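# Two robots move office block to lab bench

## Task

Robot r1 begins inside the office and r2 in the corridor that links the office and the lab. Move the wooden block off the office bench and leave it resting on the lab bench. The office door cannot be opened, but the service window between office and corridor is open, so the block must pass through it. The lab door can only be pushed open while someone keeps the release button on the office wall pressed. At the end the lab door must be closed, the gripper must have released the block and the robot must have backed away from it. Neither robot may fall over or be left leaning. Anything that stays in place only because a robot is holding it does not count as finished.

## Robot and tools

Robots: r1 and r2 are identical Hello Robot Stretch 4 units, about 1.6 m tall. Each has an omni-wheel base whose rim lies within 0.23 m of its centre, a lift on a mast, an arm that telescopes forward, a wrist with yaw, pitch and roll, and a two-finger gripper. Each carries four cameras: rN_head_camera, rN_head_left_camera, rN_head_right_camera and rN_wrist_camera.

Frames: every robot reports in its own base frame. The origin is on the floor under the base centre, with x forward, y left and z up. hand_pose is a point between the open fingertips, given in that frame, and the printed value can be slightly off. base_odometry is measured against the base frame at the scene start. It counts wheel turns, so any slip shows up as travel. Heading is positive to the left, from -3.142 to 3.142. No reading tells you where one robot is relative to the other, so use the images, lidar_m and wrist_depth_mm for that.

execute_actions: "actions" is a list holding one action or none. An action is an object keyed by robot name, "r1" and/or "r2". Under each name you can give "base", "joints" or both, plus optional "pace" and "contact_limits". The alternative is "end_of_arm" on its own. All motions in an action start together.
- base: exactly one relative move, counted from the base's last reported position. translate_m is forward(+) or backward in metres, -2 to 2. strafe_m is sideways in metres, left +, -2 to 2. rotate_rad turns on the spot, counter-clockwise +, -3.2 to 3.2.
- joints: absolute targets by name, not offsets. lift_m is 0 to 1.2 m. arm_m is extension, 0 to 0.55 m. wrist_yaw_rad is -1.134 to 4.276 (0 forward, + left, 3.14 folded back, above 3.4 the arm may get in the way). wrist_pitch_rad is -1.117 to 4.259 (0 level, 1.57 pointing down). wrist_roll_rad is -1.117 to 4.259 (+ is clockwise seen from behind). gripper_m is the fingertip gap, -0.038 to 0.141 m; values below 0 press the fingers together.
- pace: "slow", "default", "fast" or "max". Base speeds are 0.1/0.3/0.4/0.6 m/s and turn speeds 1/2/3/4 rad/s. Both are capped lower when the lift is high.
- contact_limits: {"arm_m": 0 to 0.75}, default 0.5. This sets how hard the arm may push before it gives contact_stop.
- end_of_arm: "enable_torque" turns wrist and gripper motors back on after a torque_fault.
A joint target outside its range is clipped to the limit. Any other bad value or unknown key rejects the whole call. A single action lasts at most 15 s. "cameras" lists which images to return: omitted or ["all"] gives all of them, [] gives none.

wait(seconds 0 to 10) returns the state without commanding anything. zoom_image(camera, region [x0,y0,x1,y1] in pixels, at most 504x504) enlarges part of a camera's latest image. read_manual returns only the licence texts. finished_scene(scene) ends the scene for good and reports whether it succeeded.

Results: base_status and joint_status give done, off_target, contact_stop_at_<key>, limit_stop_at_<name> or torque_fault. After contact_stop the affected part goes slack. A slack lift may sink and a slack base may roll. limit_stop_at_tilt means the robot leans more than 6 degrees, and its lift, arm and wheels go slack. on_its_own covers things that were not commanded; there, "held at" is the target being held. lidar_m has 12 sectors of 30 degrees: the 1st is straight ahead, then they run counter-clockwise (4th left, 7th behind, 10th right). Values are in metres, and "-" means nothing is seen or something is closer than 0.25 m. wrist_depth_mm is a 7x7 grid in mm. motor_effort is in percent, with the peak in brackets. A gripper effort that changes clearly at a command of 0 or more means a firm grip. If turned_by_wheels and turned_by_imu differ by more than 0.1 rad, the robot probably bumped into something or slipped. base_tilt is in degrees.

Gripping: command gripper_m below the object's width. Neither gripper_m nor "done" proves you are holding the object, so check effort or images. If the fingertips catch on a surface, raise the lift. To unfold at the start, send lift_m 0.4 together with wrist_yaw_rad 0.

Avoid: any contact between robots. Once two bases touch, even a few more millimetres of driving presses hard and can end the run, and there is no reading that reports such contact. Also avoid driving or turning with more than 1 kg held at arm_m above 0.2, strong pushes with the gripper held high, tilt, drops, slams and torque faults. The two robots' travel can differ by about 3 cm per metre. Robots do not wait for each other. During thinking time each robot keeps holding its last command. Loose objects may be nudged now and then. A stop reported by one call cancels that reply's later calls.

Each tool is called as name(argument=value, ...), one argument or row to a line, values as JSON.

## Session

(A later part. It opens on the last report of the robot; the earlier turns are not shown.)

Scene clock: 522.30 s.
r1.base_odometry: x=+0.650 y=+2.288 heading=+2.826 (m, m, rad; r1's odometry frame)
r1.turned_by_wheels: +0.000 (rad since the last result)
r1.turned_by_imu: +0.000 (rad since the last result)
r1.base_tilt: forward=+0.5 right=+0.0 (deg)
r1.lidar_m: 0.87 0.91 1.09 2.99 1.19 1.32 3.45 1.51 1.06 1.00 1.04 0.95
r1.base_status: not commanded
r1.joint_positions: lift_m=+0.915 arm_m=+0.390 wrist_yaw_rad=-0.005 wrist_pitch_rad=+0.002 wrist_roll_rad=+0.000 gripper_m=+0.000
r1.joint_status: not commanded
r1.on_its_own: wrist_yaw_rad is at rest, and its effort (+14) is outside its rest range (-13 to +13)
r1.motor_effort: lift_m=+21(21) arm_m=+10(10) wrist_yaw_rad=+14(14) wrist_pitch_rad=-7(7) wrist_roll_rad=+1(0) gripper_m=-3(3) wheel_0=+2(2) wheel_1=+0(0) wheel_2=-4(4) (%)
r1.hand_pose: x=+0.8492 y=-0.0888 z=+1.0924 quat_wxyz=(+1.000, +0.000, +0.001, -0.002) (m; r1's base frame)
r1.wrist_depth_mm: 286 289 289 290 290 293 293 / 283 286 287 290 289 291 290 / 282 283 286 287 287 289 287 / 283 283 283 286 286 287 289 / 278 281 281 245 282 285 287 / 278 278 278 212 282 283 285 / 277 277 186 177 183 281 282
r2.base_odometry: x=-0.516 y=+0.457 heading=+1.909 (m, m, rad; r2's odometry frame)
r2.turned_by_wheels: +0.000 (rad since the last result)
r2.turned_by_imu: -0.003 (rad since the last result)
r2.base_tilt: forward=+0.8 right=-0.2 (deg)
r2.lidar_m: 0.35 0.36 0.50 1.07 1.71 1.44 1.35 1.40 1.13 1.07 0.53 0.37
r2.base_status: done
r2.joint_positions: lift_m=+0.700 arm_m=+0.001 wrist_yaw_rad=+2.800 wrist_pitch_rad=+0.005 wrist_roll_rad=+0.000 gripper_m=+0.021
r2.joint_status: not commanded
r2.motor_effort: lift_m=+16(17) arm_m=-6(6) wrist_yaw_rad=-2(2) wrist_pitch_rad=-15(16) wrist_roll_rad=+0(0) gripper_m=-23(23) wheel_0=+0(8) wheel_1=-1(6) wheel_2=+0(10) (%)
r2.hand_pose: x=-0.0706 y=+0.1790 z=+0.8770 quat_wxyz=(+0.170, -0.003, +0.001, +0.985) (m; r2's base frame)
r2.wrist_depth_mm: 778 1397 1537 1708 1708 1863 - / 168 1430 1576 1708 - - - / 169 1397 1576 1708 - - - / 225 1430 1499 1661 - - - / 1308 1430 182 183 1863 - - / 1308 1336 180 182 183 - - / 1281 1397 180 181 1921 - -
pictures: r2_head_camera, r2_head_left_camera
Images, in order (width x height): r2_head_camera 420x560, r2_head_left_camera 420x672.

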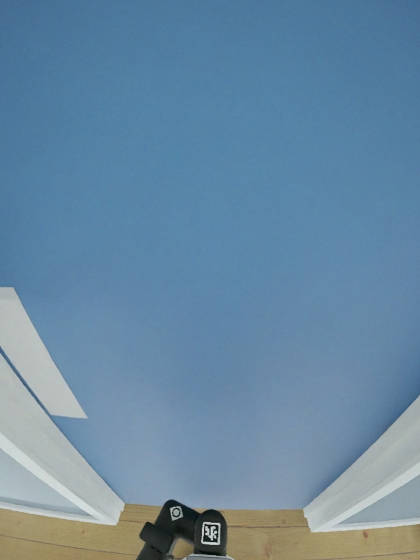

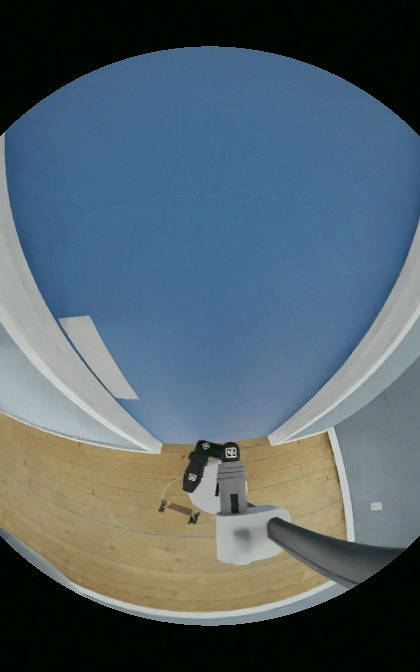

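execute_actions(
  actions=[
    {"r2": {"base": {"translate_m": 0.22}, "pace": "slow"}},
  ],
  cameras=["r2_head_camera", "r2_head_left_camera"],
)

Scene clock: 533.10 s.
r1.base_odometry: x=+0.650 y=+2.288 heading=+2.826 (m, m, rad; r1's odometry frame)
r1.turned_by_wheels: +0.000 (rad since the last result)
r1.turned_by_imu: +0.001 (rad since the last result)
r1.base_tilt: forward=+0.6 right=-0.1 (deg)
r1.lidar_m: 0.85 0.91 1.11 2.95 1.22 1.35 3.42 1.49 1.02 1.01 1.05 0.92
r1.base_status: not commanded
r1.joint_positions: lift_m=+0.915 arm_m=+0.390 wrist_yaw_rad=-0.005 wrist_pitch_rad=+0.002 wrist_roll_rad=+0.000 gripper_m=+0.000
r1.joint_status: not commanded
r1.on_its_own: wrist_yaw_rad is at rest, and its effort (+14) is outside its rest range (-13 to +13)
r1.motor_effort: lift_m=+21(21) arm_m=+10(10) wrist_yaw_rad=+14(15) wrist_pitch_rad=-7(6) wrist_roll_rad=+1(1) gripper_m=+0(3) wheel_0=+2(2) wheel_1=+0(0) wheel_2=-4(4) (%)
r1.hand_pose: x=+0.8492 y=-0.0888 z=+1.0924 quat_wxyz=(+1.000, +0.000, +0.001, -0.002) (m; r1's base frame)
r1.wrist_depth_mm: 286 287 289 289 291 294 294 / 283 286 286 286 287 289 293 / 283 283 287 287 287 287 289 / 281 282 283 285 287 286 286 / 279 278 281 245 285 283 286 / 278 279 279 212 282 281 285 / 274 277 183 178 183 283 283
r2.base_odometry: x=-0.589 y=+0.665 heading=+1.909 (m, m, rad; r2's odometry frame)
r2.turned_by_wheels: +0.000 (rad since the last result)
r2.turned_by_imu: +0.001 (rad since the last result)
r2.base_tilt: forward=+0.7 right=-0.2 (deg)
r2.lidar_m: 0.25 0.25 0.34 0.42 2.07 1.62 1.57 1.61 1.12 0.46 0.27 0.25
r2.base_status: done
r2.joint_positions: lift_m=+0.700 arm_m=+0.000 wrist_yaw_rad=+2.802 wrist_pitch_rad=+0.005 wrist_roll_rad=+0.000 gripper_m=+0.021
r2.joint_status: not commanded
r2.motor_effort: lift_m=+16(16) arm_m=+0(6) wrist_yaw_rad=-9(26) wrist_pitch_rad=-16(17) wrist_roll_rad=+0(0) gripper_m=-23(23) wheel_0=+2(6) wheel_1=+3(12) wheel_2=-2(9) (%)
r2.hand_pose: x=-0.0722 y=+0.1785 z=+0.8769 quat_wxyz=(+0.169, -0.003, +0.001, +0.986) (m; r2's base frame)
r2.wrist_depth_mm: 878 1618 1756 1921 1921 - - / 164 1618 1808 1983 - - - / 168 1661 1808 1921 - - - / 222 1576 1756 1921 - - - / 1499 1618 181 183 - - - / 1499 1576 180 182 184 - - / 1499 1576 180 181 - - -
pictures: r2_head_camera, r2_head_left_camera
Images, in order (width x height): r2_head_camera 420x560, r2_head_left_camera 420x672.

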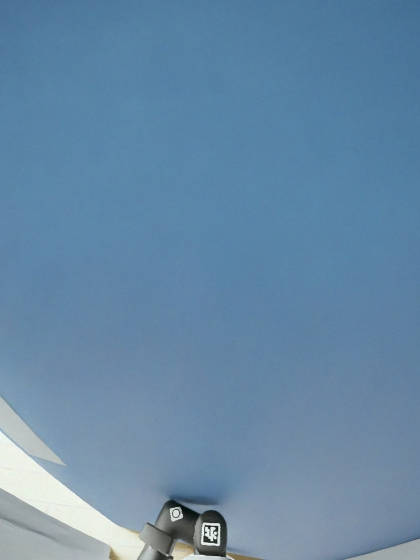

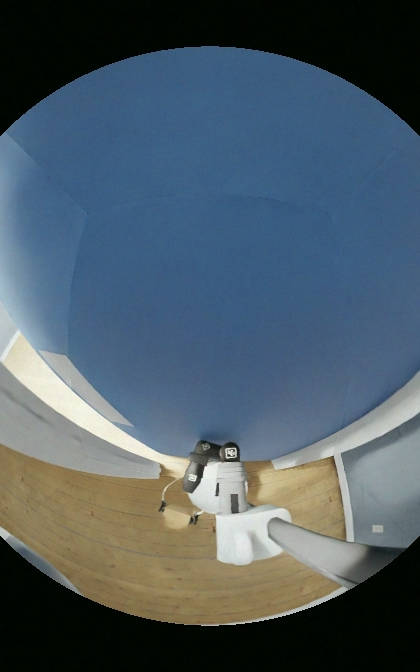

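execute_actions(
  actions=[
    {"r2": {"base": {"translate_m": 0.9}, "pace": "default"}},
  ],
  cameras=["r2_head_camera", "r2_head_left_camera", "r2_head_right_camera"],
)

Scene clock: 558.07 s.
r1.base_odometry: x=+0.650 y=+2.288 heading=+2.826 (m, m, rad; r1's odometry frame)
r1.turned_by_wheels: +0.000 (rad since the last result)
r1.turned_by_imu: +0.001 (rad since the last result)
r1.base_tilt: forward=+0.6 right=+0.0 (deg)
r1.lidar_m: 0.87 0.91 1.12 2.99 1.22 1.34 3.44 1.47 1.04 1.01 1.03 0.93
r1.base_status: not commanded
r1.joint_positions: lift_m=+0.915 arm_m=+0.390 wrist_yaw_rad=-0.005 wrist_pitch_rad=+0.002 wrist_roll_rad=+0.000 gripper_m=+0.000
r1.joint_status: not commanded
r1.on_its_own: wrist_yaw_rad is at rest, and its effort (+15) is outside its rest range (-13 to +13)
r1.motor_effort: lift_m=+21(21) arm_m=+10(10) wrist_yaw_rad=+15(14) wrist_pitch_rad=-6(6) wrist_roll_rad=+1(1) gripper_m=+0(6) wheel_0=+2(2) wheel_1=+0(0) wheel_2=-4(4) (%)
r1.hand_pose: x=+0.8492 y=-0.0888 z=+1.0924 quat_wxyz=(+1.000, +0.000, +0.001, -0.002) (m; r1's base frame)
r1.wrist_depth_mm: 287 287 289 290 293 293 291 / 283 286 286 289 289 290 291 / 283 282 286 286 287 289 291 / 281 283 285 286 286 286 287 / 279 282 281 245 285 285 286 / 279 278 278 211 281 283 285 / 276 277 183 178 183 282 281
r2.base_odometry: x=-0.888 y=+1.514 heading=+1.909 (m, m, rad; r2's odometry frame)
r2.turned_by_wheels: +0.000 (rad since the last result)
r2.turned_by_imu: -0.004 (rad since the last result)
r2.base_tilt: forward=+0.7 right=-0.2 (deg)
r2.lidar_m: 1.78 1.37 0.97 0.92 1.00 0.83 2.48 0.42 0.25 0.25 0.25 0.25
r2.base_status: done
r2.joint_positions: lift_m=+0.700 arm_m=+0.000 wrist_yaw_rad=+2.800 wrist_pitch_rad=+0.005 wrist_roll_rad=+0.000 gripper_m=+0.021
r2.joint_status: not commanded
r2.motor_effort: lift_m=+17(17) arm_m=+1(1) wrist_yaw_rad=-2(17) wrist_pitch_rad=-16(16) wrist_roll_rad=+1(0) gripper_m=-21(22) wheel_0=+3(7) wheel_1=-1(4) wheel_2=+0(15) (%)
r2.hand_pose: x=-0.0718 y=+0.1789 z=+0.8769 quat_wxyz=(+0.170, -0.003, +0.001, +0.985) (m; r2's base frame)
r2.wrist_depth_mm: - - - 991 1042 1182 1366 / 167 - - 991 1042 1182 1336 / 169 - - 976 1042 1160 1336 / 225 - - 946 1042 1182 1336 / - - 182 183 1025 1160 1308 / - - 181 182 184 1182 1308 / - 1921 180 181 1025 1098 1336
pictures: r2_head_camera, r2_head_left_camera, r2_head_right_camera
Images, in order (width x height): r2_head_camera 420x560, r2_head_left_camera 420x672, r2_head_right_camera 420x672.

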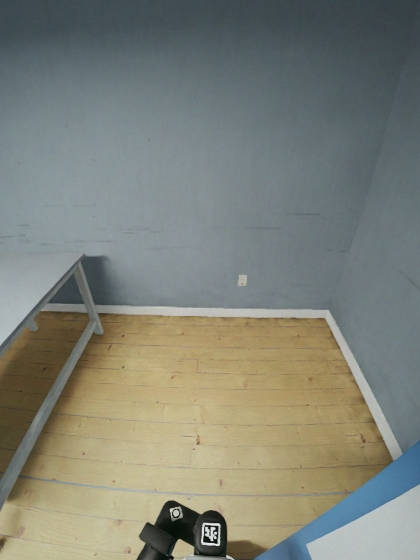

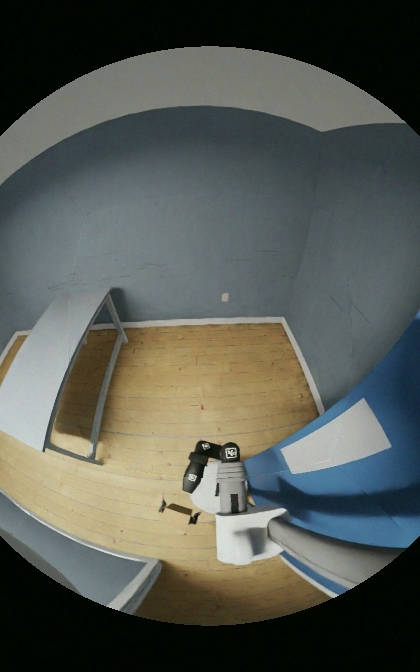

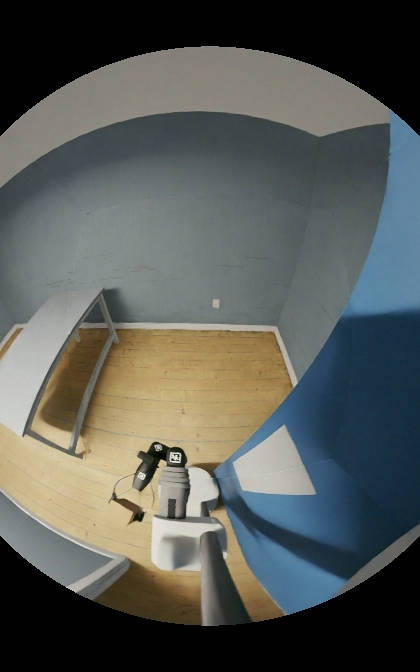

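execute_actions(
  actions=[
    {"r2": {"base": {"rotate_rad": 1.235}, "joints": {"wrist_yaw_rad": 0.0, "lift_m": 0.71}, "pace": "default"}},
  ],
  cameras=["r2_head_camera", "r2_head_left_camera", "r2_head_right_camera"],
)

Scene clock: 592.43 s.
r1.base_odometry: x=+0.650 y=+2.288 heading=+2.826 (m, m, rad; r1's odometry frame)
r1.turned_by_wheels: +0.000 (rad since the last result)
r1.turned_by_imu: +0.001 (rad since the last result)
r1.base_tilt: forward=+0.5 right=+0.1 (deg)
r1.lidar_m: 0.85 0.91 1.08 2.97 1.19 1.34 3.43 1.46 1.04 1.01 1.06 0.92
r1.base_status: not commanded
r1.joint_positions: lift_m=+0.915 arm_m=+0.390 wrist_yaw_rad=-0.005 wrist_pitch_rad=+0.002 wrist_roll_rad=+0.000 gripper_m=+0.000
r1.joint_status: not commanded
r1.on_its_own: wrist_yaw_rad is at rest, and its effort (+15) is outside its rest range (-13 to +13)
r1.motor_effort: lift_m=+21(21) arm_m=+10(10) wrist_yaw_rad=+15(14) wrist_pitch_rad=-6(6) wrist_roll_rad=-2(1) gripper_m=-3(2) wheel_0=+2(2) wheel_1=+0(0) wheel_2=-4(4) (%)
r1.hand_pose: x=+0.8492 y=-0.0888 z=+1.0924 quat_wxyz=(+1.000, +0.000, +0.001, -0.002) (m; r1's base frame)
r1.wrist_depth_mm: 287 287 287 289 293 293 291 / 285 286 289 290 287 290 291 / 282 283 286 287 289 287 290 / 281 281 283 285 285 287 286 / 278 282 282 245 282 285 285 / 277 278 278 211 283 283 285 / 276 276 184 178 183 281 283
r2.base_odometry: x=-0.888 y=+1.514 heading=-3.139 (m, m, rad; r2's odometry frame)
r2.turned_by_wheels: +1.235 (rad since the last result)
r2.turned_by_imu: +1.214 (rad since the last result)
r2.base_tilt: forward=+0.7 right=-0.2 (deg)
r2.lidar_m: 0.43 0.94 0.86 0.83 2.50 0.31 0.25 1.12 0.25 1.79 1.78 1.15
r2.base_status: done
r2.joint_positions: lift_m=+0.710 arm_m=+0.000 wrist_yaw_rad=+0.000 wrist_pitch_rad=+0.005 wrist_roll_rad=+0.000 gripper_m=+0.021
r2.joint_status: all done
r2.motor_effort: lift_m=+23(24) arm_m=+1(1) wrist_yaw_rad=-4(8) wrist_pitch_rad=-16(16) wrist_roll_rad=+0(1) gripper_m=-23(23) wheel_0=-1(3) wheel_1=-2(9) wheel_2=+1(10) (%)
r2.hand_pose: x=+0.4593 y=-0.0873 z=+0.8864 quat_wxyz=(+1.000, +0.000, +0.003, +0.000) (m; r2's base frame)
r2.wrist_depth_mm: - - - - - - 1708 / - - - - - - 1708 / - - - - - - 1661 / - - - - - - 1661 / - - 182 183 1255 1708 1576 / - 683 181 182 183 1098 1308 / - 699 180 181 - 1863 1661
pictures: r2_head_camera, r2_head_left_camera, r2_head_right_camera
Images, in order (width x height): r2_head_camera 420x560, r2_head_left_camera 420x672, r2_head_right_camera 420x672.

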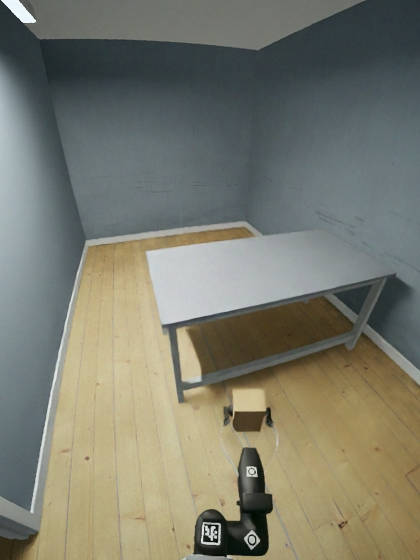

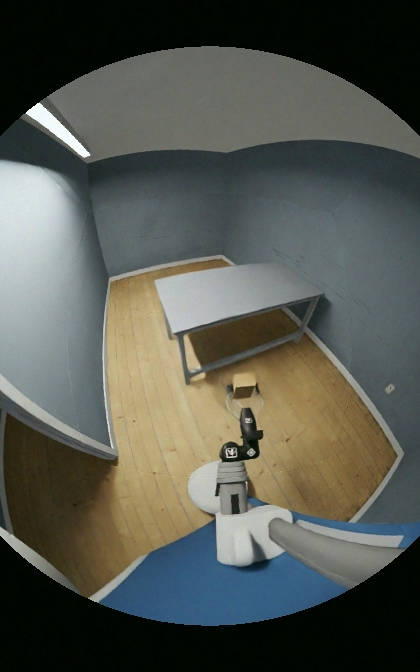

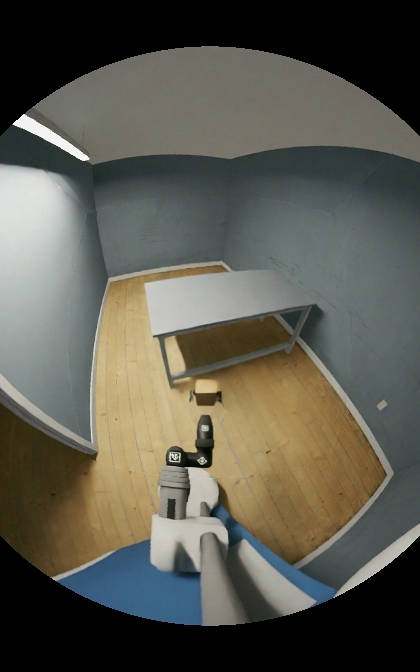

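execute_actions(
  actions=[
    {"r2": {"base": {"translate_m": 0.5}, "joints": {"arm_m": 0.24}, "pace": "default"}},
  ],
  cameras=["r2_head_camera", "r2_head_left_camera", "r2_wrist_camera"],
)

Scene clock: 607.43 s.
r1.base_odometry: x=+0.650 y=+2.288 heading=+2.826 (m, m, rad; r1's odometry frame)
r1.turned_by_wheels: +0.000 (rad since the last result)
r1.turned_by_imu: +0.001 (rad since the last result)
r1.base_tilt: forward=+0.5 right=+0.0 (deg)
r1.lidar_m: 0.87 0.90 1.10 2.98 1.22 1.34 3.43 1.50 1.07 1.00 1.04 0.92
r1.base_status: not commanded
r1.joint_positions: lift_m=+0.915 arm_m=+0.390 wrist_yaw_rad=-0.005 wrist_pitch_rad=+0.002 wrist_roll_rad=+0.000 gripper_m=+0.000
r1.joint_status: not commanded
r1.on_its_own: wrist_yaw_rad is at rest, and its effort (+14) is outside its rest range (-13 to +13)
r1.motor_effort: lift_m=+21(21) arm_m=+10(10) wrist_yaw_rad=+14(14) wrist_pitch_rad=-6(6) wrist_roll_rad=+0(3) gripper_m=-4(3) wheel_0=+2(2) wheel_1=+0(0) wheel_2=-4(4) (%)
r1.hand_pose: x=+0.8492 y=-0.0888 z=+1.0924 quat_wxyz=(+1.000, +0.000, +0.001, -0.002) (m; r1's base frame)
r1.wrist_depth_mm: 289 286 289 289 290 293 293 / 285 286 289 289 289 290 291 / 282 287 283 286 286 289 289 / 281 283 283 285 286 286 287 / 279 282 281 243 285 285 286 / 278 279 279 211 282 283 282 / 277 276 184 177 183 283 282
r2.base_odometry: x=-1.388 y=+1.512 heading=-3.139 (m, m, rad; r2's odometry frame)
r2.turned_by_wheels: +0.000 (rad since the last result)
r2.turned_by_imu: -0.002 (rad since the last result)
r2.base_tilt: forward=+0.7 right=-0.2 (deg)
r2.lidar_m: 0.45 0.44 1.10 0.88 0.80 0.95 1.52 1.51 1.68 1.62 1.14 0.58
r2.base_status: done
r2.joint_positions: lift_m=+0.710 arm_m=+0.239 wrist_yaw_rad=+0.000 wrist_pitch_rad=+0.005 wrist_roll_rad=+0.000 gripper_m=+0.021
r2.joint_status: all done
r2.motor_effort: lift_m=+23(23) arm_m=+5(5) wrist_yaw_rad=-2(4) wrist_pitch_rad=-15(16) wrist_roll_rad=+0(0) gripper_m=-23(22) wheel_0=+0(8) wheel_1=+1(8) wheel_2=+0(8) (%)
r2.hand_pose: x=+0.6984 y=-0.0874 z=+0.8864 quat_wxyz=(+1.000, +0.000, +0.003, +0.000) (m; r2's base frame)
r2.wrist_depth_mm: - - - - - 1756 1397 / - - - - - 1756 1397 / - - - - - 1756 1397 / - - - - - 1756 1430 / - - 182 183 - 1661 1366 / 603 559 181 182 183 683 699 / 397 357 180 181 389 375 439
pictures: r2_head_camera, r2_head_left_camera, r2_wrist_camera
Images, in order (width x height): r2_head_camera 420x560, r2_head_left_camera 420x672, r2_wrist_camera 616x392.

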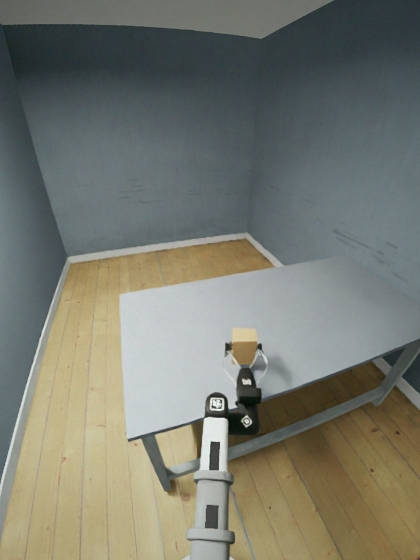

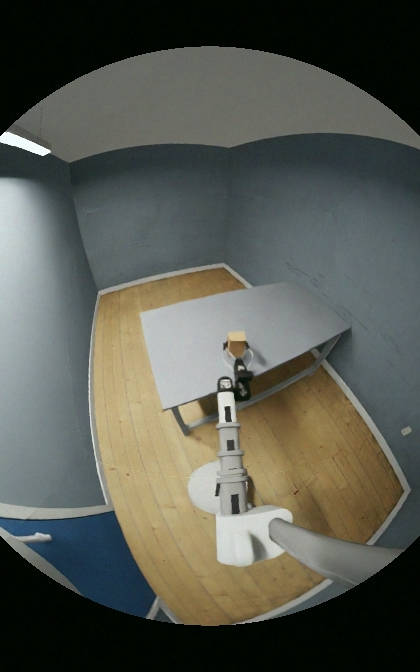

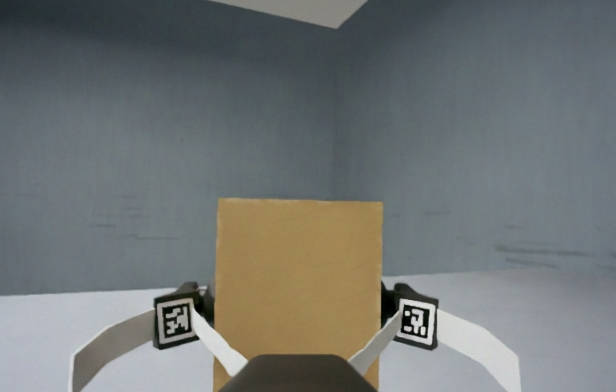

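execute_actions(
  actions=[
    {"r2": {"joints": {"arm_m": 0.30, "lift_m": 0.653}, "pace": "default"}},
  ],
  cameras=["r2_head_camera", "r2_head_left_camera"],
)

Scene clock: 614.23 s.
r1.base_odometry: x=+0.650 y=+2.288 heading=+2.826 (m, m, rad; r1's odometry frame)
r1.turned_by_wheels: +0.000 (rad since the last result)
r1.turned_by_imu: +0.000 (rad since the last result)
r1.base_tilt: forward=+0.5 right=+0.0 (deg)
r1.lidar_m: 0.86 0.90 1.12 2.97 1.21 1.32 3.44 1.52 1.06 1.00 1.05 0.91
r1.base_status: not commanded
r1.joint_positions: lift_m=+0.915 arm_m=+0.390 wrist_yaw_rad=-0.005 wrist_pitch_rad=+0.002 wrist_roll_rad=+0.000 gripper_m=+0.000
r1.joint_status: not commanded
r1.on_its_own: wrist_yaw_rad is at rest, and its effort (+14) is outside its rest range (-13 to +13)
r1.motor_effort: lift_m=+21(21) arm_m=+10(10) wrist_yaw_rad=+14(15) wrist_pitch_rad=-6(5) wrist_roll_rad=+3(3) gripper_m=+0(3) wheel_0=+2(2) wheel_1=+0(0) wheel_2=-4(4) (%)
r1.hand_pose: x=+0.8492 y=-0.0888 z=+1.0924 quat_wxyz=(+1.000, +0.000, +0.001, -0.002) (m; r1's base frame)
r1.wrist_depth_mm: 287 287 290 290 291 293 294 / 285 286 287 289 289 290 293 / 286 285 286 286 287 289 289 / 281 281 282 285 287 287 289 / 279 281 281 243 285 286 285 / 278 278 281 212 282 283 283 / 277 278 183 177 183 282 282
r2.base_odometry: x=-1.388 y=+1.512 heading=-3.139 (m, m, rad; r2's odometry frame)
r2.turned_by_wheels: +0.000 (rad since the last result)
r2.turned_by_imu: +0.000 (rad since the last result)
r2.base_tilt: forward=+0.8 right=-0.2 (deg)
r2.lidar_m: 0.45 0.45 1.07 0.85 0.81 0.96 1.51 1.51 1.66 1.63 1.14 0.58
r2.base_status: not commanded
r2.joint_positions: lift_m=+0.653 arm_m=+0.299 wrist_yaw_rad=+0.000 wrist_pitch_rad=+0.005 wrist_roll_rad=+0.000 gripper_m=+0.021
r2.joint_status: all done
r2.motor_effort: lift_m=+16(19) arm_m=+6(4) wrist_yaw_rad=-3(3) wrist_pitch_rad=-16(16) wrist_roll_rad=+0(0) gripper_m=-22(23) wheel_0=+0(0) wheel_1=+1(2) wheel_2=+0(0) (%)
r2.hand_pose: x=+0.7583 y=-0.0874 z=+0.8300 quat_wxyz=(+1.000, +0.000, +0.003, +0.000) (m; r2's base frame)
r2.wrist_depth_mm: - - - - - 1808 1397 / - - - - - 1756 1397 / - - - - - 1708 1397 / - - - - - 1756 1397 / - - 182 183 831 1618 1281 / 410 379 181 182 184 466 473 / 267 242 180 181 262 256 296
pictures: r2_head_camera, r2_head_left_camera
Images, in order (width x height): r2_head_camera 420x560, r2_head_left_camera 420x672.

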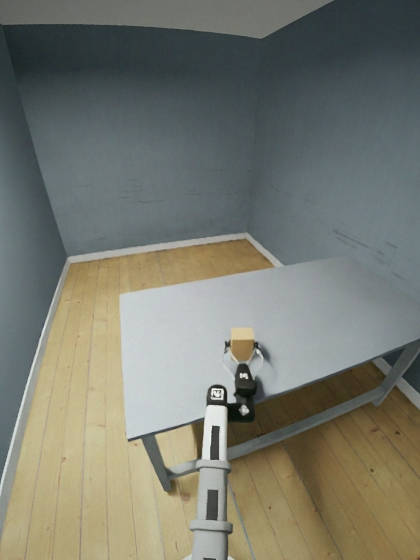

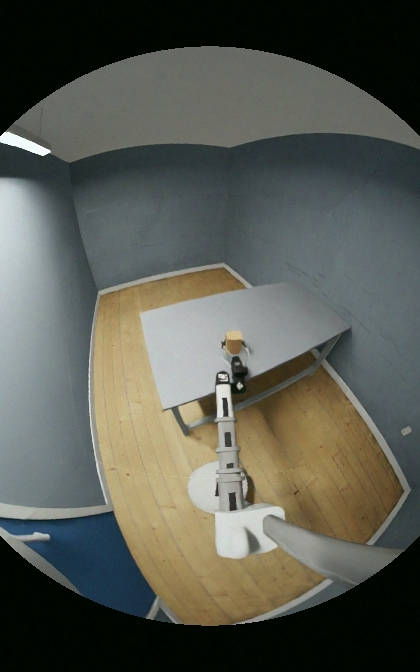

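execute_actions(
  actions=[
    {"r2": {"joints": {"lift_m": 0.646}, "pace": "default"}},
  ],
  cameras=[],
)

Scene clock: 620.33 s.
r1.base_odometry: x=+0.650 y=+2.288 heading=+2.826 (m, m, rad; r1's odometry frame)
r1.turned_by_wheels: +0.000 (rad since the last result)
r1.turned_by_imu: +0.000 (rad since the last result)
r1.base_tilt: forward=+0.5 right=+0.0 (deg)
r1.lidar_m: 0.87 0.91 1.08 2.99 1.19 1.32 3.42 1.47 1.02 1.01 1.06 0.94
r1.base_status: not commanded
r1.joint_positions: lift_m=+0.915 arm_m=+0.390 wrist_yaw_rad=-0.005 wrist_pitch_rad=+0.002 wrist_roll_rad=+0.000 gripper_m=+0.000
r1.joint_status: not commanded
r1.on_its_own: wrist_yaw_rad is at rest, and its effort (+14) is outside its rest range (-13 to +13)
r1.motor_effort: lift_m=+21(21) arm_m=+10(10) wrist_yaw_rad=+14(15) wrist_pitch_rad=-5(6) wrist_roll_rad=+1(2) gripper_m=-4(1) wheel_0=+2(2) wheel_1=+0(0) wheel_2=-4(4) (%)
r1.hand_pose: x=+0.8492 y=-0.0888 z=+1.0924 quat_wxyz=(+1.000, +0.000, +0.001, -0.002) (m; r1's base frame)
r1.wrist_depth_mm: 286 287 289 290 289 291 294 / 283 285 286 289 289 290 290 / 283 285 285 285 287 290 291 / 282 283 285 285 286 286 287 / 279 281 281 244 285 285 285 / 278 279 278 213 282 285 283 / 277 278 183 178 182 282 282
r2.base_odometry: x=-1.388 y=+1.512 heading=-3.139 (m, m, rad; r2's odometry frame)
r2.turned_by_wheels: +0.000 (rad since the last result)
r2.turned_by_imu: +0.000 (rad since the last result)
r2.base_tilt: forward=+0.7 right=-0.2 (deg)
r2.lidar_m: 0.44 0.45 1.07 0.84 0.81 0.94 1.52 1.51 1.66 1.62 1.14 0.58
r2.base_status: not commanded
r2.joint_positions: lift_m=+0.646 arm_m=+0.299 wrist_yaw_rad=+0.000 wrist_pitch_rad=+0.000 wrist_roll_rad=+0.000 gripper_m=+0.021
r2.joint_status: all done
r2.motor_effort: lift_m=+14(14) arm_m=+6(6) wrist_yaw_rad=-1(2) wrist_pitch_rad=-1(16) wrist_roll_rad=+1(0) gripper_m=-22(22) wheel_0=+0(0) wheel_1=+1(1) wheel_2=+0(0) (%)
r2.hand_pose: x=+0.7583 y=-0.0875 z=+0.8247 quat_wxyz=(+1.000, +0.000, +0.000, +0.000) (m; r2's base frame)
r2.wrist_depth_mm: - - - - - 1708 1366 / - - - - - 1756 1397 / - - - - - 1756 1366 / - - - - - 1708 1397 / - - 181 183 866 1618 1281 / 404 375 180 182 184 462 473 / 262 238 180 181 257 251 290
pictures: none
No camera images: the call's "cameras" was empty. Leave "cameras" out to get every camera's image.

Resting on the bench now. Opening the gripper.

execute_actions(
  actions=[
    {"r2": {"joints": {"gripper_m": 0.14}}},
  ],
  cameras=["r2_head_left_camera", "r2_wrist_camera"],
)

Scene clock: 625.17 s.
r1.base_odometry: x=+0.650 y=+2.288 heading=+2.826 (m, m, rad; r1's odometry frame)
r1.turned_by_wheels: +0.000 (rad since the last result)
r1.turned_by_imu: +0.001 (rad since the last result)
r1.base_tilt: forward=+0.5 right=+0.0 (deg)
r1.lidar_m: 0.88 0.89 1.10 2.97 1.19 1.33 3.44 1.47 1.06 1.00 1.06 0.95
r1.base_status: not commanded
r1.joint_positions: lift_m=+0.915 arm_m=+0.390 wrist_yaw_rad=-0.005 wrist_pitch_rad=+0.002 wrist_roll_rad=+0.000 gripper_m=+0.000
r1.joint_status: not commanded
r1.on_its_own: wrist_yaw_rad is at rest, and its effort (+15) is outside its rest range (-13 to +13)
r1.motor_effort: lift_m=+21(21) arm_m=+10(10) wrist_yaw_rad=+15(15) wrist_pitch_rad=-5(5) wrist_roll_rad=-1(2) gripper_m=-5(4) wheel_0=+2(2) wheel_1=+0(1) wheel_2=-4(4) (%)
r1.hand_pose: x=+0.8492 y=-0.0888 z=+1.0924 quat_wxyz=(+1.000, +0.000, +0.001, -0.002) (m; r1's base frame)
r1.wrist_depth_mm: 286 286 287 289 290 293 293 / 286 287 287 290 290 290 293 / 285 283 286 287 286 289 289 / 281 282 285 283 285 287 287 / 281 281 278 244 285 286 286 / 278 279 279 211 282 283 283 / 276 277 183 178 183 282 282
r2.base_odometry: x=-1.388 y=+1.512 heading=-3.139 (m, m, rad; r2's odometry frame)
r2.turned_by_wheels: +0.000 (rad since the last result)
r2.turned_by_imu: +0.000 (rad since the last result)
r2.base_tilt: forward=+0.8 right=-0.2 (deg)
r2.lidar_m: 0.43 0.43 1.07 0.86 0.81 0.96 1.52 1.51 1.68 1.64 1.17 0.58
r2.base_status: not commanded
r2.joint_positions: lift_m=+0.646 arm_m=+0.299 wrist_yaw_rad=+0.000 wrist_pitch_rad=+0.002 wrist_roll_rad=+0.000 gripper_m=+0.140
r2.joint_status: all done
r2.motor_effort: lift_m=+15(15) arm_m=+6(6) wrist_yaw_rad=-1(2) wrist_pitch_rad=-6(6) wrist_roll_rad=-1(1) gripper_m=+1(21) wheel_0=+0(0) wheel_1=+1(1) wheel_2=+0(0) (%)
r2.hand_pose: x=+0.7583 y=-0.0875 z=+0.8240 quat_wxyz=(+1.000, +0.000, +0.001, +0.000) (m; r2's base frame)
r2.wrist_depth_mm: - - - - - 1756 1366 / - - - - - 1708 1366 / - - - - - 1708 1366 / - - - - - 1708 1397 / - - 627 200 831 1576 1255 / 397 197 197 200 201 366 462 / 259 249 216 142 263 264 285
pictures: r2_head_left_camera, r2_wrist_camera
Images, in order (width x height): r2_head_left_camera 420x672, r2_wrist_camera 616x392.

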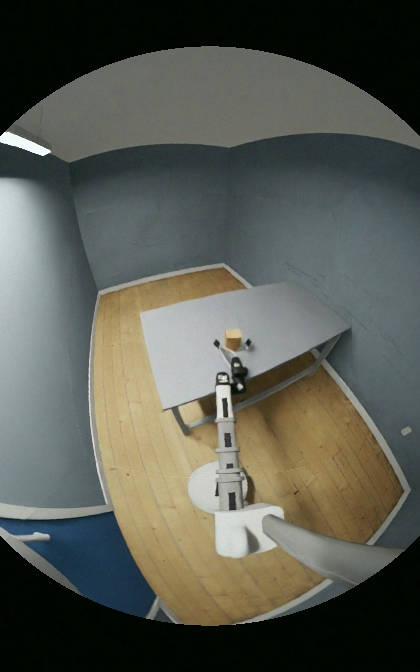

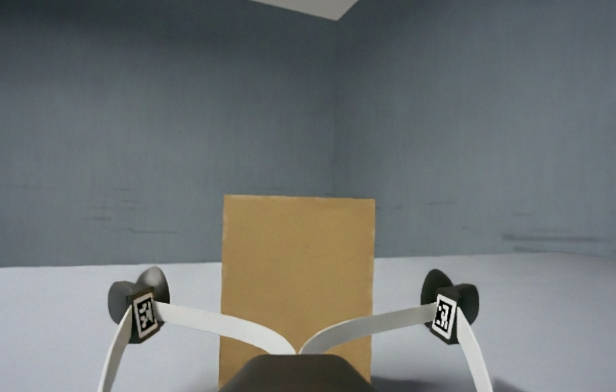

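execute_actions(
  actions=[
    {"r1": {"joints": {"arm_m": 0.1}}, "r2": {"joints": {"arm_m": 0.0}}},
  ],
  cameras=["r2_head_camera", "r2_head_left_camera", "r2_head_right_camera", "r1_head_camera", "r1_head_left_camera"],
)

zoom_image(
  camera="r2_head_left_camera",
  region=[0, 440, 260, 640],
)

Scene clock: 636.60 s.
r1.base_odometry: x=+0.650 y=+2.288 heading=+2.826 (m, m, rad; r1's odometry frame)
r1.turned_by_wheels: +0.000 (rad since the last result)
r1.turned_by_imu: +0.001 (rad since the last result)
r1.base_tilt: forward=+0.5 right=+0.0 (deg)
r1.lidar_m: 0.84 0.89 1.10 2.95 1.20 1.34 3.43 1.49 1.04 1.01 1.05 0.91
r1.base_status: not commanded
r1.joint_positions: lift_m=+0.915 arm_m=+0.101 wrist_yaw_rad=+0.000 wrist_pitch_rad=+0.002 wrist_roll_rad=+0.000 gripper_m=+0.000
r1.joint_status: all done
r1.motor_effort: lift_m=+21(21) arm_m=-5(9) wrist_yaw_rad=+1(15) wrist_pitch_rad=-8(7) wrist_roll_rad=+2(1) gripper_m=-3(6) wheel_0=+1(2) wheel_1=+0(0) wheel_2=-1(5) (%)
r1.hand_pose: x=+0.5602 y=-0.0874 z=+1.0923 quat_wxyz=(+1.000, +0.000, +0.001, +0.000) (m; r1's base frame)
r1.wrist_depth_mm: 574 585 585 585 591 585 591 / 569 580 580 574 580 580 591 / 569 574 574 569 585 585 585 / 569 574 574 580 574 574 574 / 569 569 569 535 569 574 574 / 559 564 574 207 569 569 585 / 559 554 174 181 180 569 564
r2.base_odometry: x=-1.388 y=+1.512 heading=-3.139 (m, m, rad; r2's odometry frame)
r2.turned_by_wheels: +0.000 (rad since the last result)
r2.turned_by_imu: +0.000 (rad since the last result)
r2.base_tilt: forward=+0.7 right=-0.2 (deg)
r2.lidar_m: 0.44 0.45 1.08 0.88 0.83 0.96 1.50 1.49 1.65 1.64 1.16 0.57
r2.base_status: not commanded
r2.joint_positions: lift_m=+0.646 arm_m=+0.001 wrist_yaw_rad=+0.000 wrist_pitch_rad=+0.002 wrist_roll_rad=+0.000 gripper_m=+0.140
r2.joint_status: all done
r2.motor_effort: lift_m=+15(15) arm_m=-6(7) wrist_yaw_rad=-2(2) wrist_pitch_rad=-8(7) wrist_roll_rad=+1(0) gripper_m=+0(1) wheel_0=+0(0) wheel_1=+1(1) wheel_2=+0(0) (%)
r2.hand_pose: x=+0.4604 y=-0.0874 z=+0.8239 quat_wxyz=(+1.000, +0.000, +0.001, +0.000) (m; r2's base frame)
r2.wrist_depth_mm: - - - - - 1921 1499 / - - - - - 1863 1464 / - - - - - 1863 1499 / - - - - - 1863 1464 / 866 904 946 500 1078 1118 1205 / 402 197 427 439 366 387 466 / 264 255 274 142 342 402 496
pictures: r1_head_camera, r1_head_left_camera, r2_head_camera, r2_head_left_camera, r2_head_right_camera
Images, in order (width x height): r1_head_camera 420x560, r1_head_left_camera 420x672, r2_head_camera 420x560, r2_head_left_camera 420x672, r2_head_right_camera 420x672.

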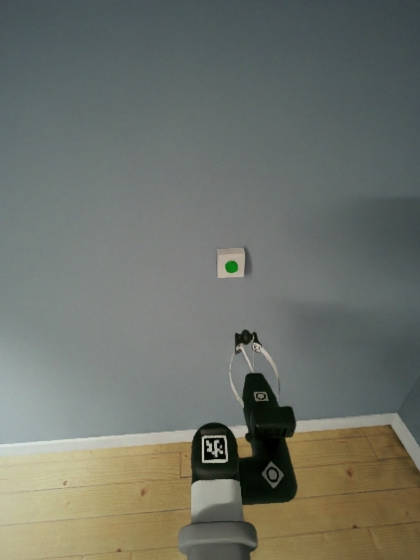

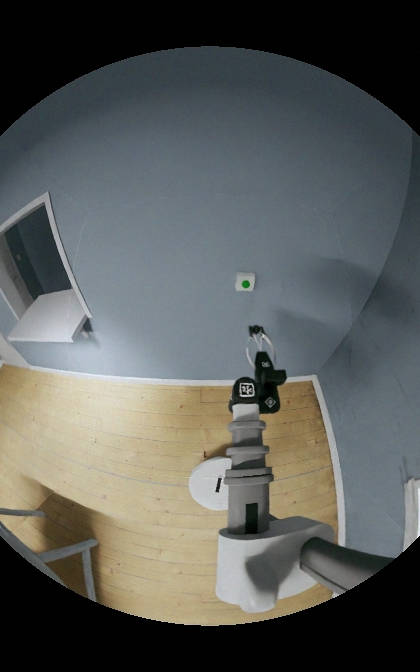

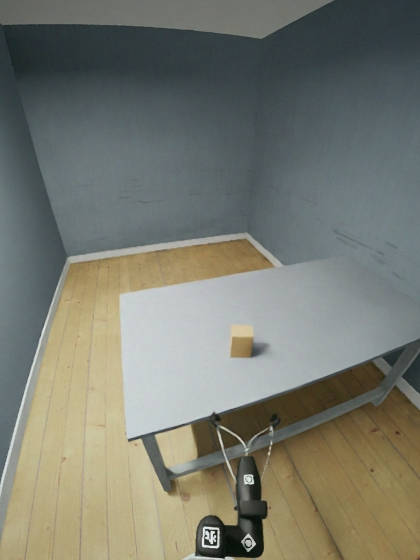

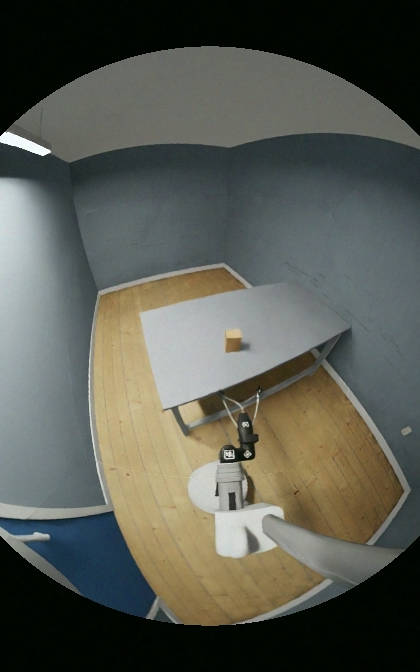

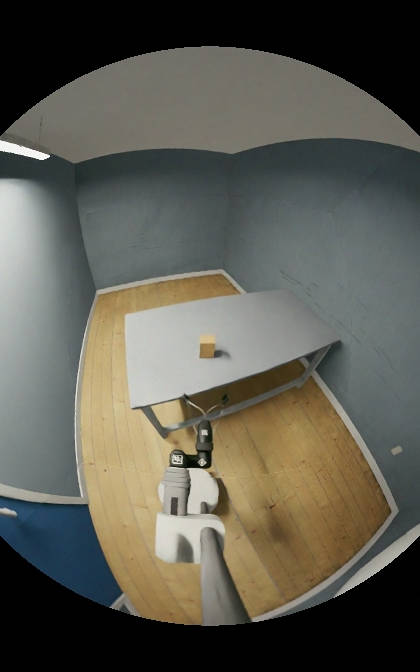

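Region (0, 440, 260, 640) of r2_head_left_camera's 420x672 image, scaled by 1.938, with more detail than that image has; it fills the top 388 rows of this view, and the rest is white.

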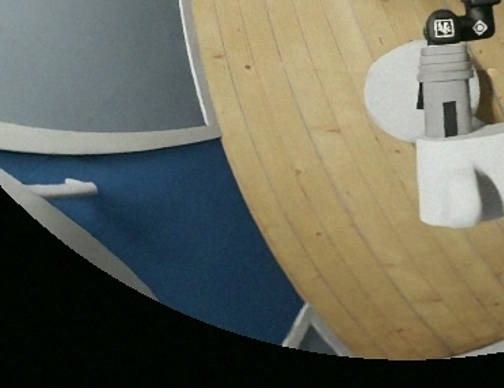

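execute_actions(
  actions=[
    {"r2": {"base": {"rotate_rad": 1.5}, "pace": "fast"}},
  ],
  cameras=["r2_head_camera", "r2_head_left_camera", "r2_head_right_camera"],
)

Scene clock: 647.27 s.
r1.base_odometry: x=+0.650 y=+2.288 heading=+2.826 (m, m, rad; r1's odometry frame)
r1.turned_by_wheels: +0.000 (rad since the last result)
r1.turned_by_imu: +0.000 (rad since the last result)
r1.base_tilt: forward=+0.6 right=+0.1 (deg)
r1.lidar_m: 0.85 0.90 1.10 2.99 1.21 1.32 3.45 1.49 1.06 1.00 1.04 0.94
r1.base_status: not commanded
r1.joint_positions: lift_m=+0.915 arm_m=+0.101 wrist_yaw_rad=+0.000 wrist_pitch_rad=+0.002 wrist_roll_rad=+0.000 gripper_m=+0.000
r1.joint_status: not commanded
r1.motor_effort: lift_m=+21(21) arm_m=-4(5) wrist_yaw_rad=+2(1) wrist_pitch_rad=-7(8) wrist_roll_rad=+0(2) gripper_m=-6(5) wheel_0=+1(1) wheel_1=+0(0) wheel_2=-1(1) (%)
r1.hand_pose: x=+0.5602 y=-0.0874 z=+1.0923 quat_wxyz=(+1.000, +0.000, +0.001, +0.000) (m; r1's base frame)
r1.wrist_depth_mm: 580 580 580 585 585 597 591 / 580 580 580 580 580 580 591 / 569 569 580 574 574 585 580 / 569 569 569 574 574 580 580 / 569 574 564 535 574 580 569 / 564 564 564 206 569 574 569 / 564 564 173 181 179 569 569
r2.base_odometry: x=-1.388 y=+1.512 heading=-1.639 (m, m, rad; r2's odometry frame)
r2.turned_by_wheels: +1.500 (rad since the last result)
r2.turned_by_imu: +1.476 (rad since the last result)
r2.base_tilt: forward=+0.7 right=-0.2 (deg)
r2.lidar_m: 0.86 0.78 0.92 1.35 1.50 1.65 1.63 1.46 0.60 0.47 0.44 1.15
r2.base_status: done
r2.joint_positions: lift_m=+0.646 arm_m=+0.001 wrist_yaw_rad=+0.000 wrist_pitch_rad=+0.002 wrist_roll_rad=+0.000 gripper_m=+0.140
r2.joint_status: not commanded
r2.motor_effort: lift_m=+16(15) arm_m=-6(6) wrist_yaw_rad=-2(2) wrist_pitch_rad=-7(7) wrist_roll_rad=+1(0) gripper_m=-2(1) wheel_0=+0(2) wheel_1=+2(8) wheel_2=+0(7) (%)
r2.hand_pose: x=+0.4604 y=-0.0874 z=+0.8239 quat_wxyz=(+1.000, +0.000, +0.001, +0.000) (m; r2's base frame)
r2.wrist_depth_mm: 591 654 723 809 917 1060 1255 / 591 647 715 809 904 1060 1255 / 591 647 723 809 904 1060 1255 / 591 640 723 798 917 1042 1229 / 585 647 715 798 904 1042 1229 / 585 197 691 798 842 1042 1229 / 591 647 699 142 904 1025 1205
pictures: r2_head_camera, r2_head_left_camera, r2_head_right_camera
Images, in order (width x height): r2_head_camera 420x560, r2_head_left_camera 420x672, r2_head_right_camera 420x672.

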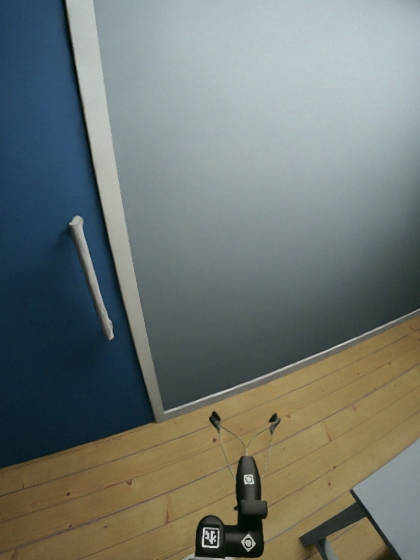

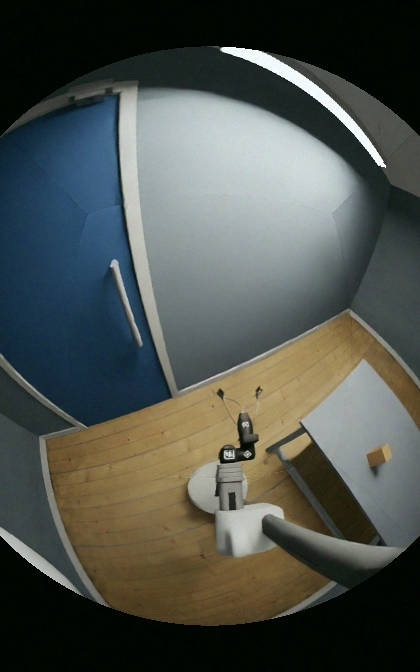

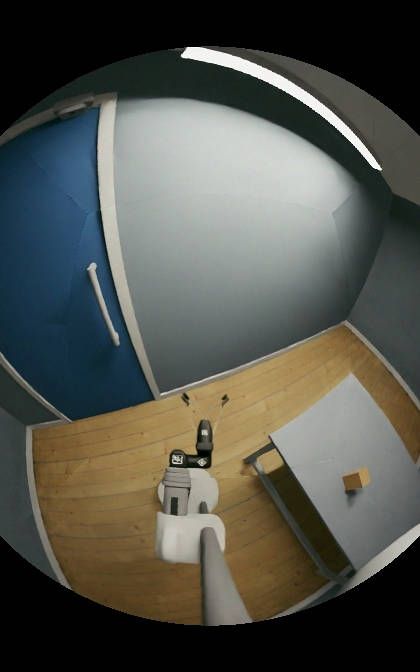

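The door is shut and flush with its frame. The block is standing on the lab bench, and both robots are clear of it.

finished_scene(
  scene=2,
)

The scene is finished: the task was done.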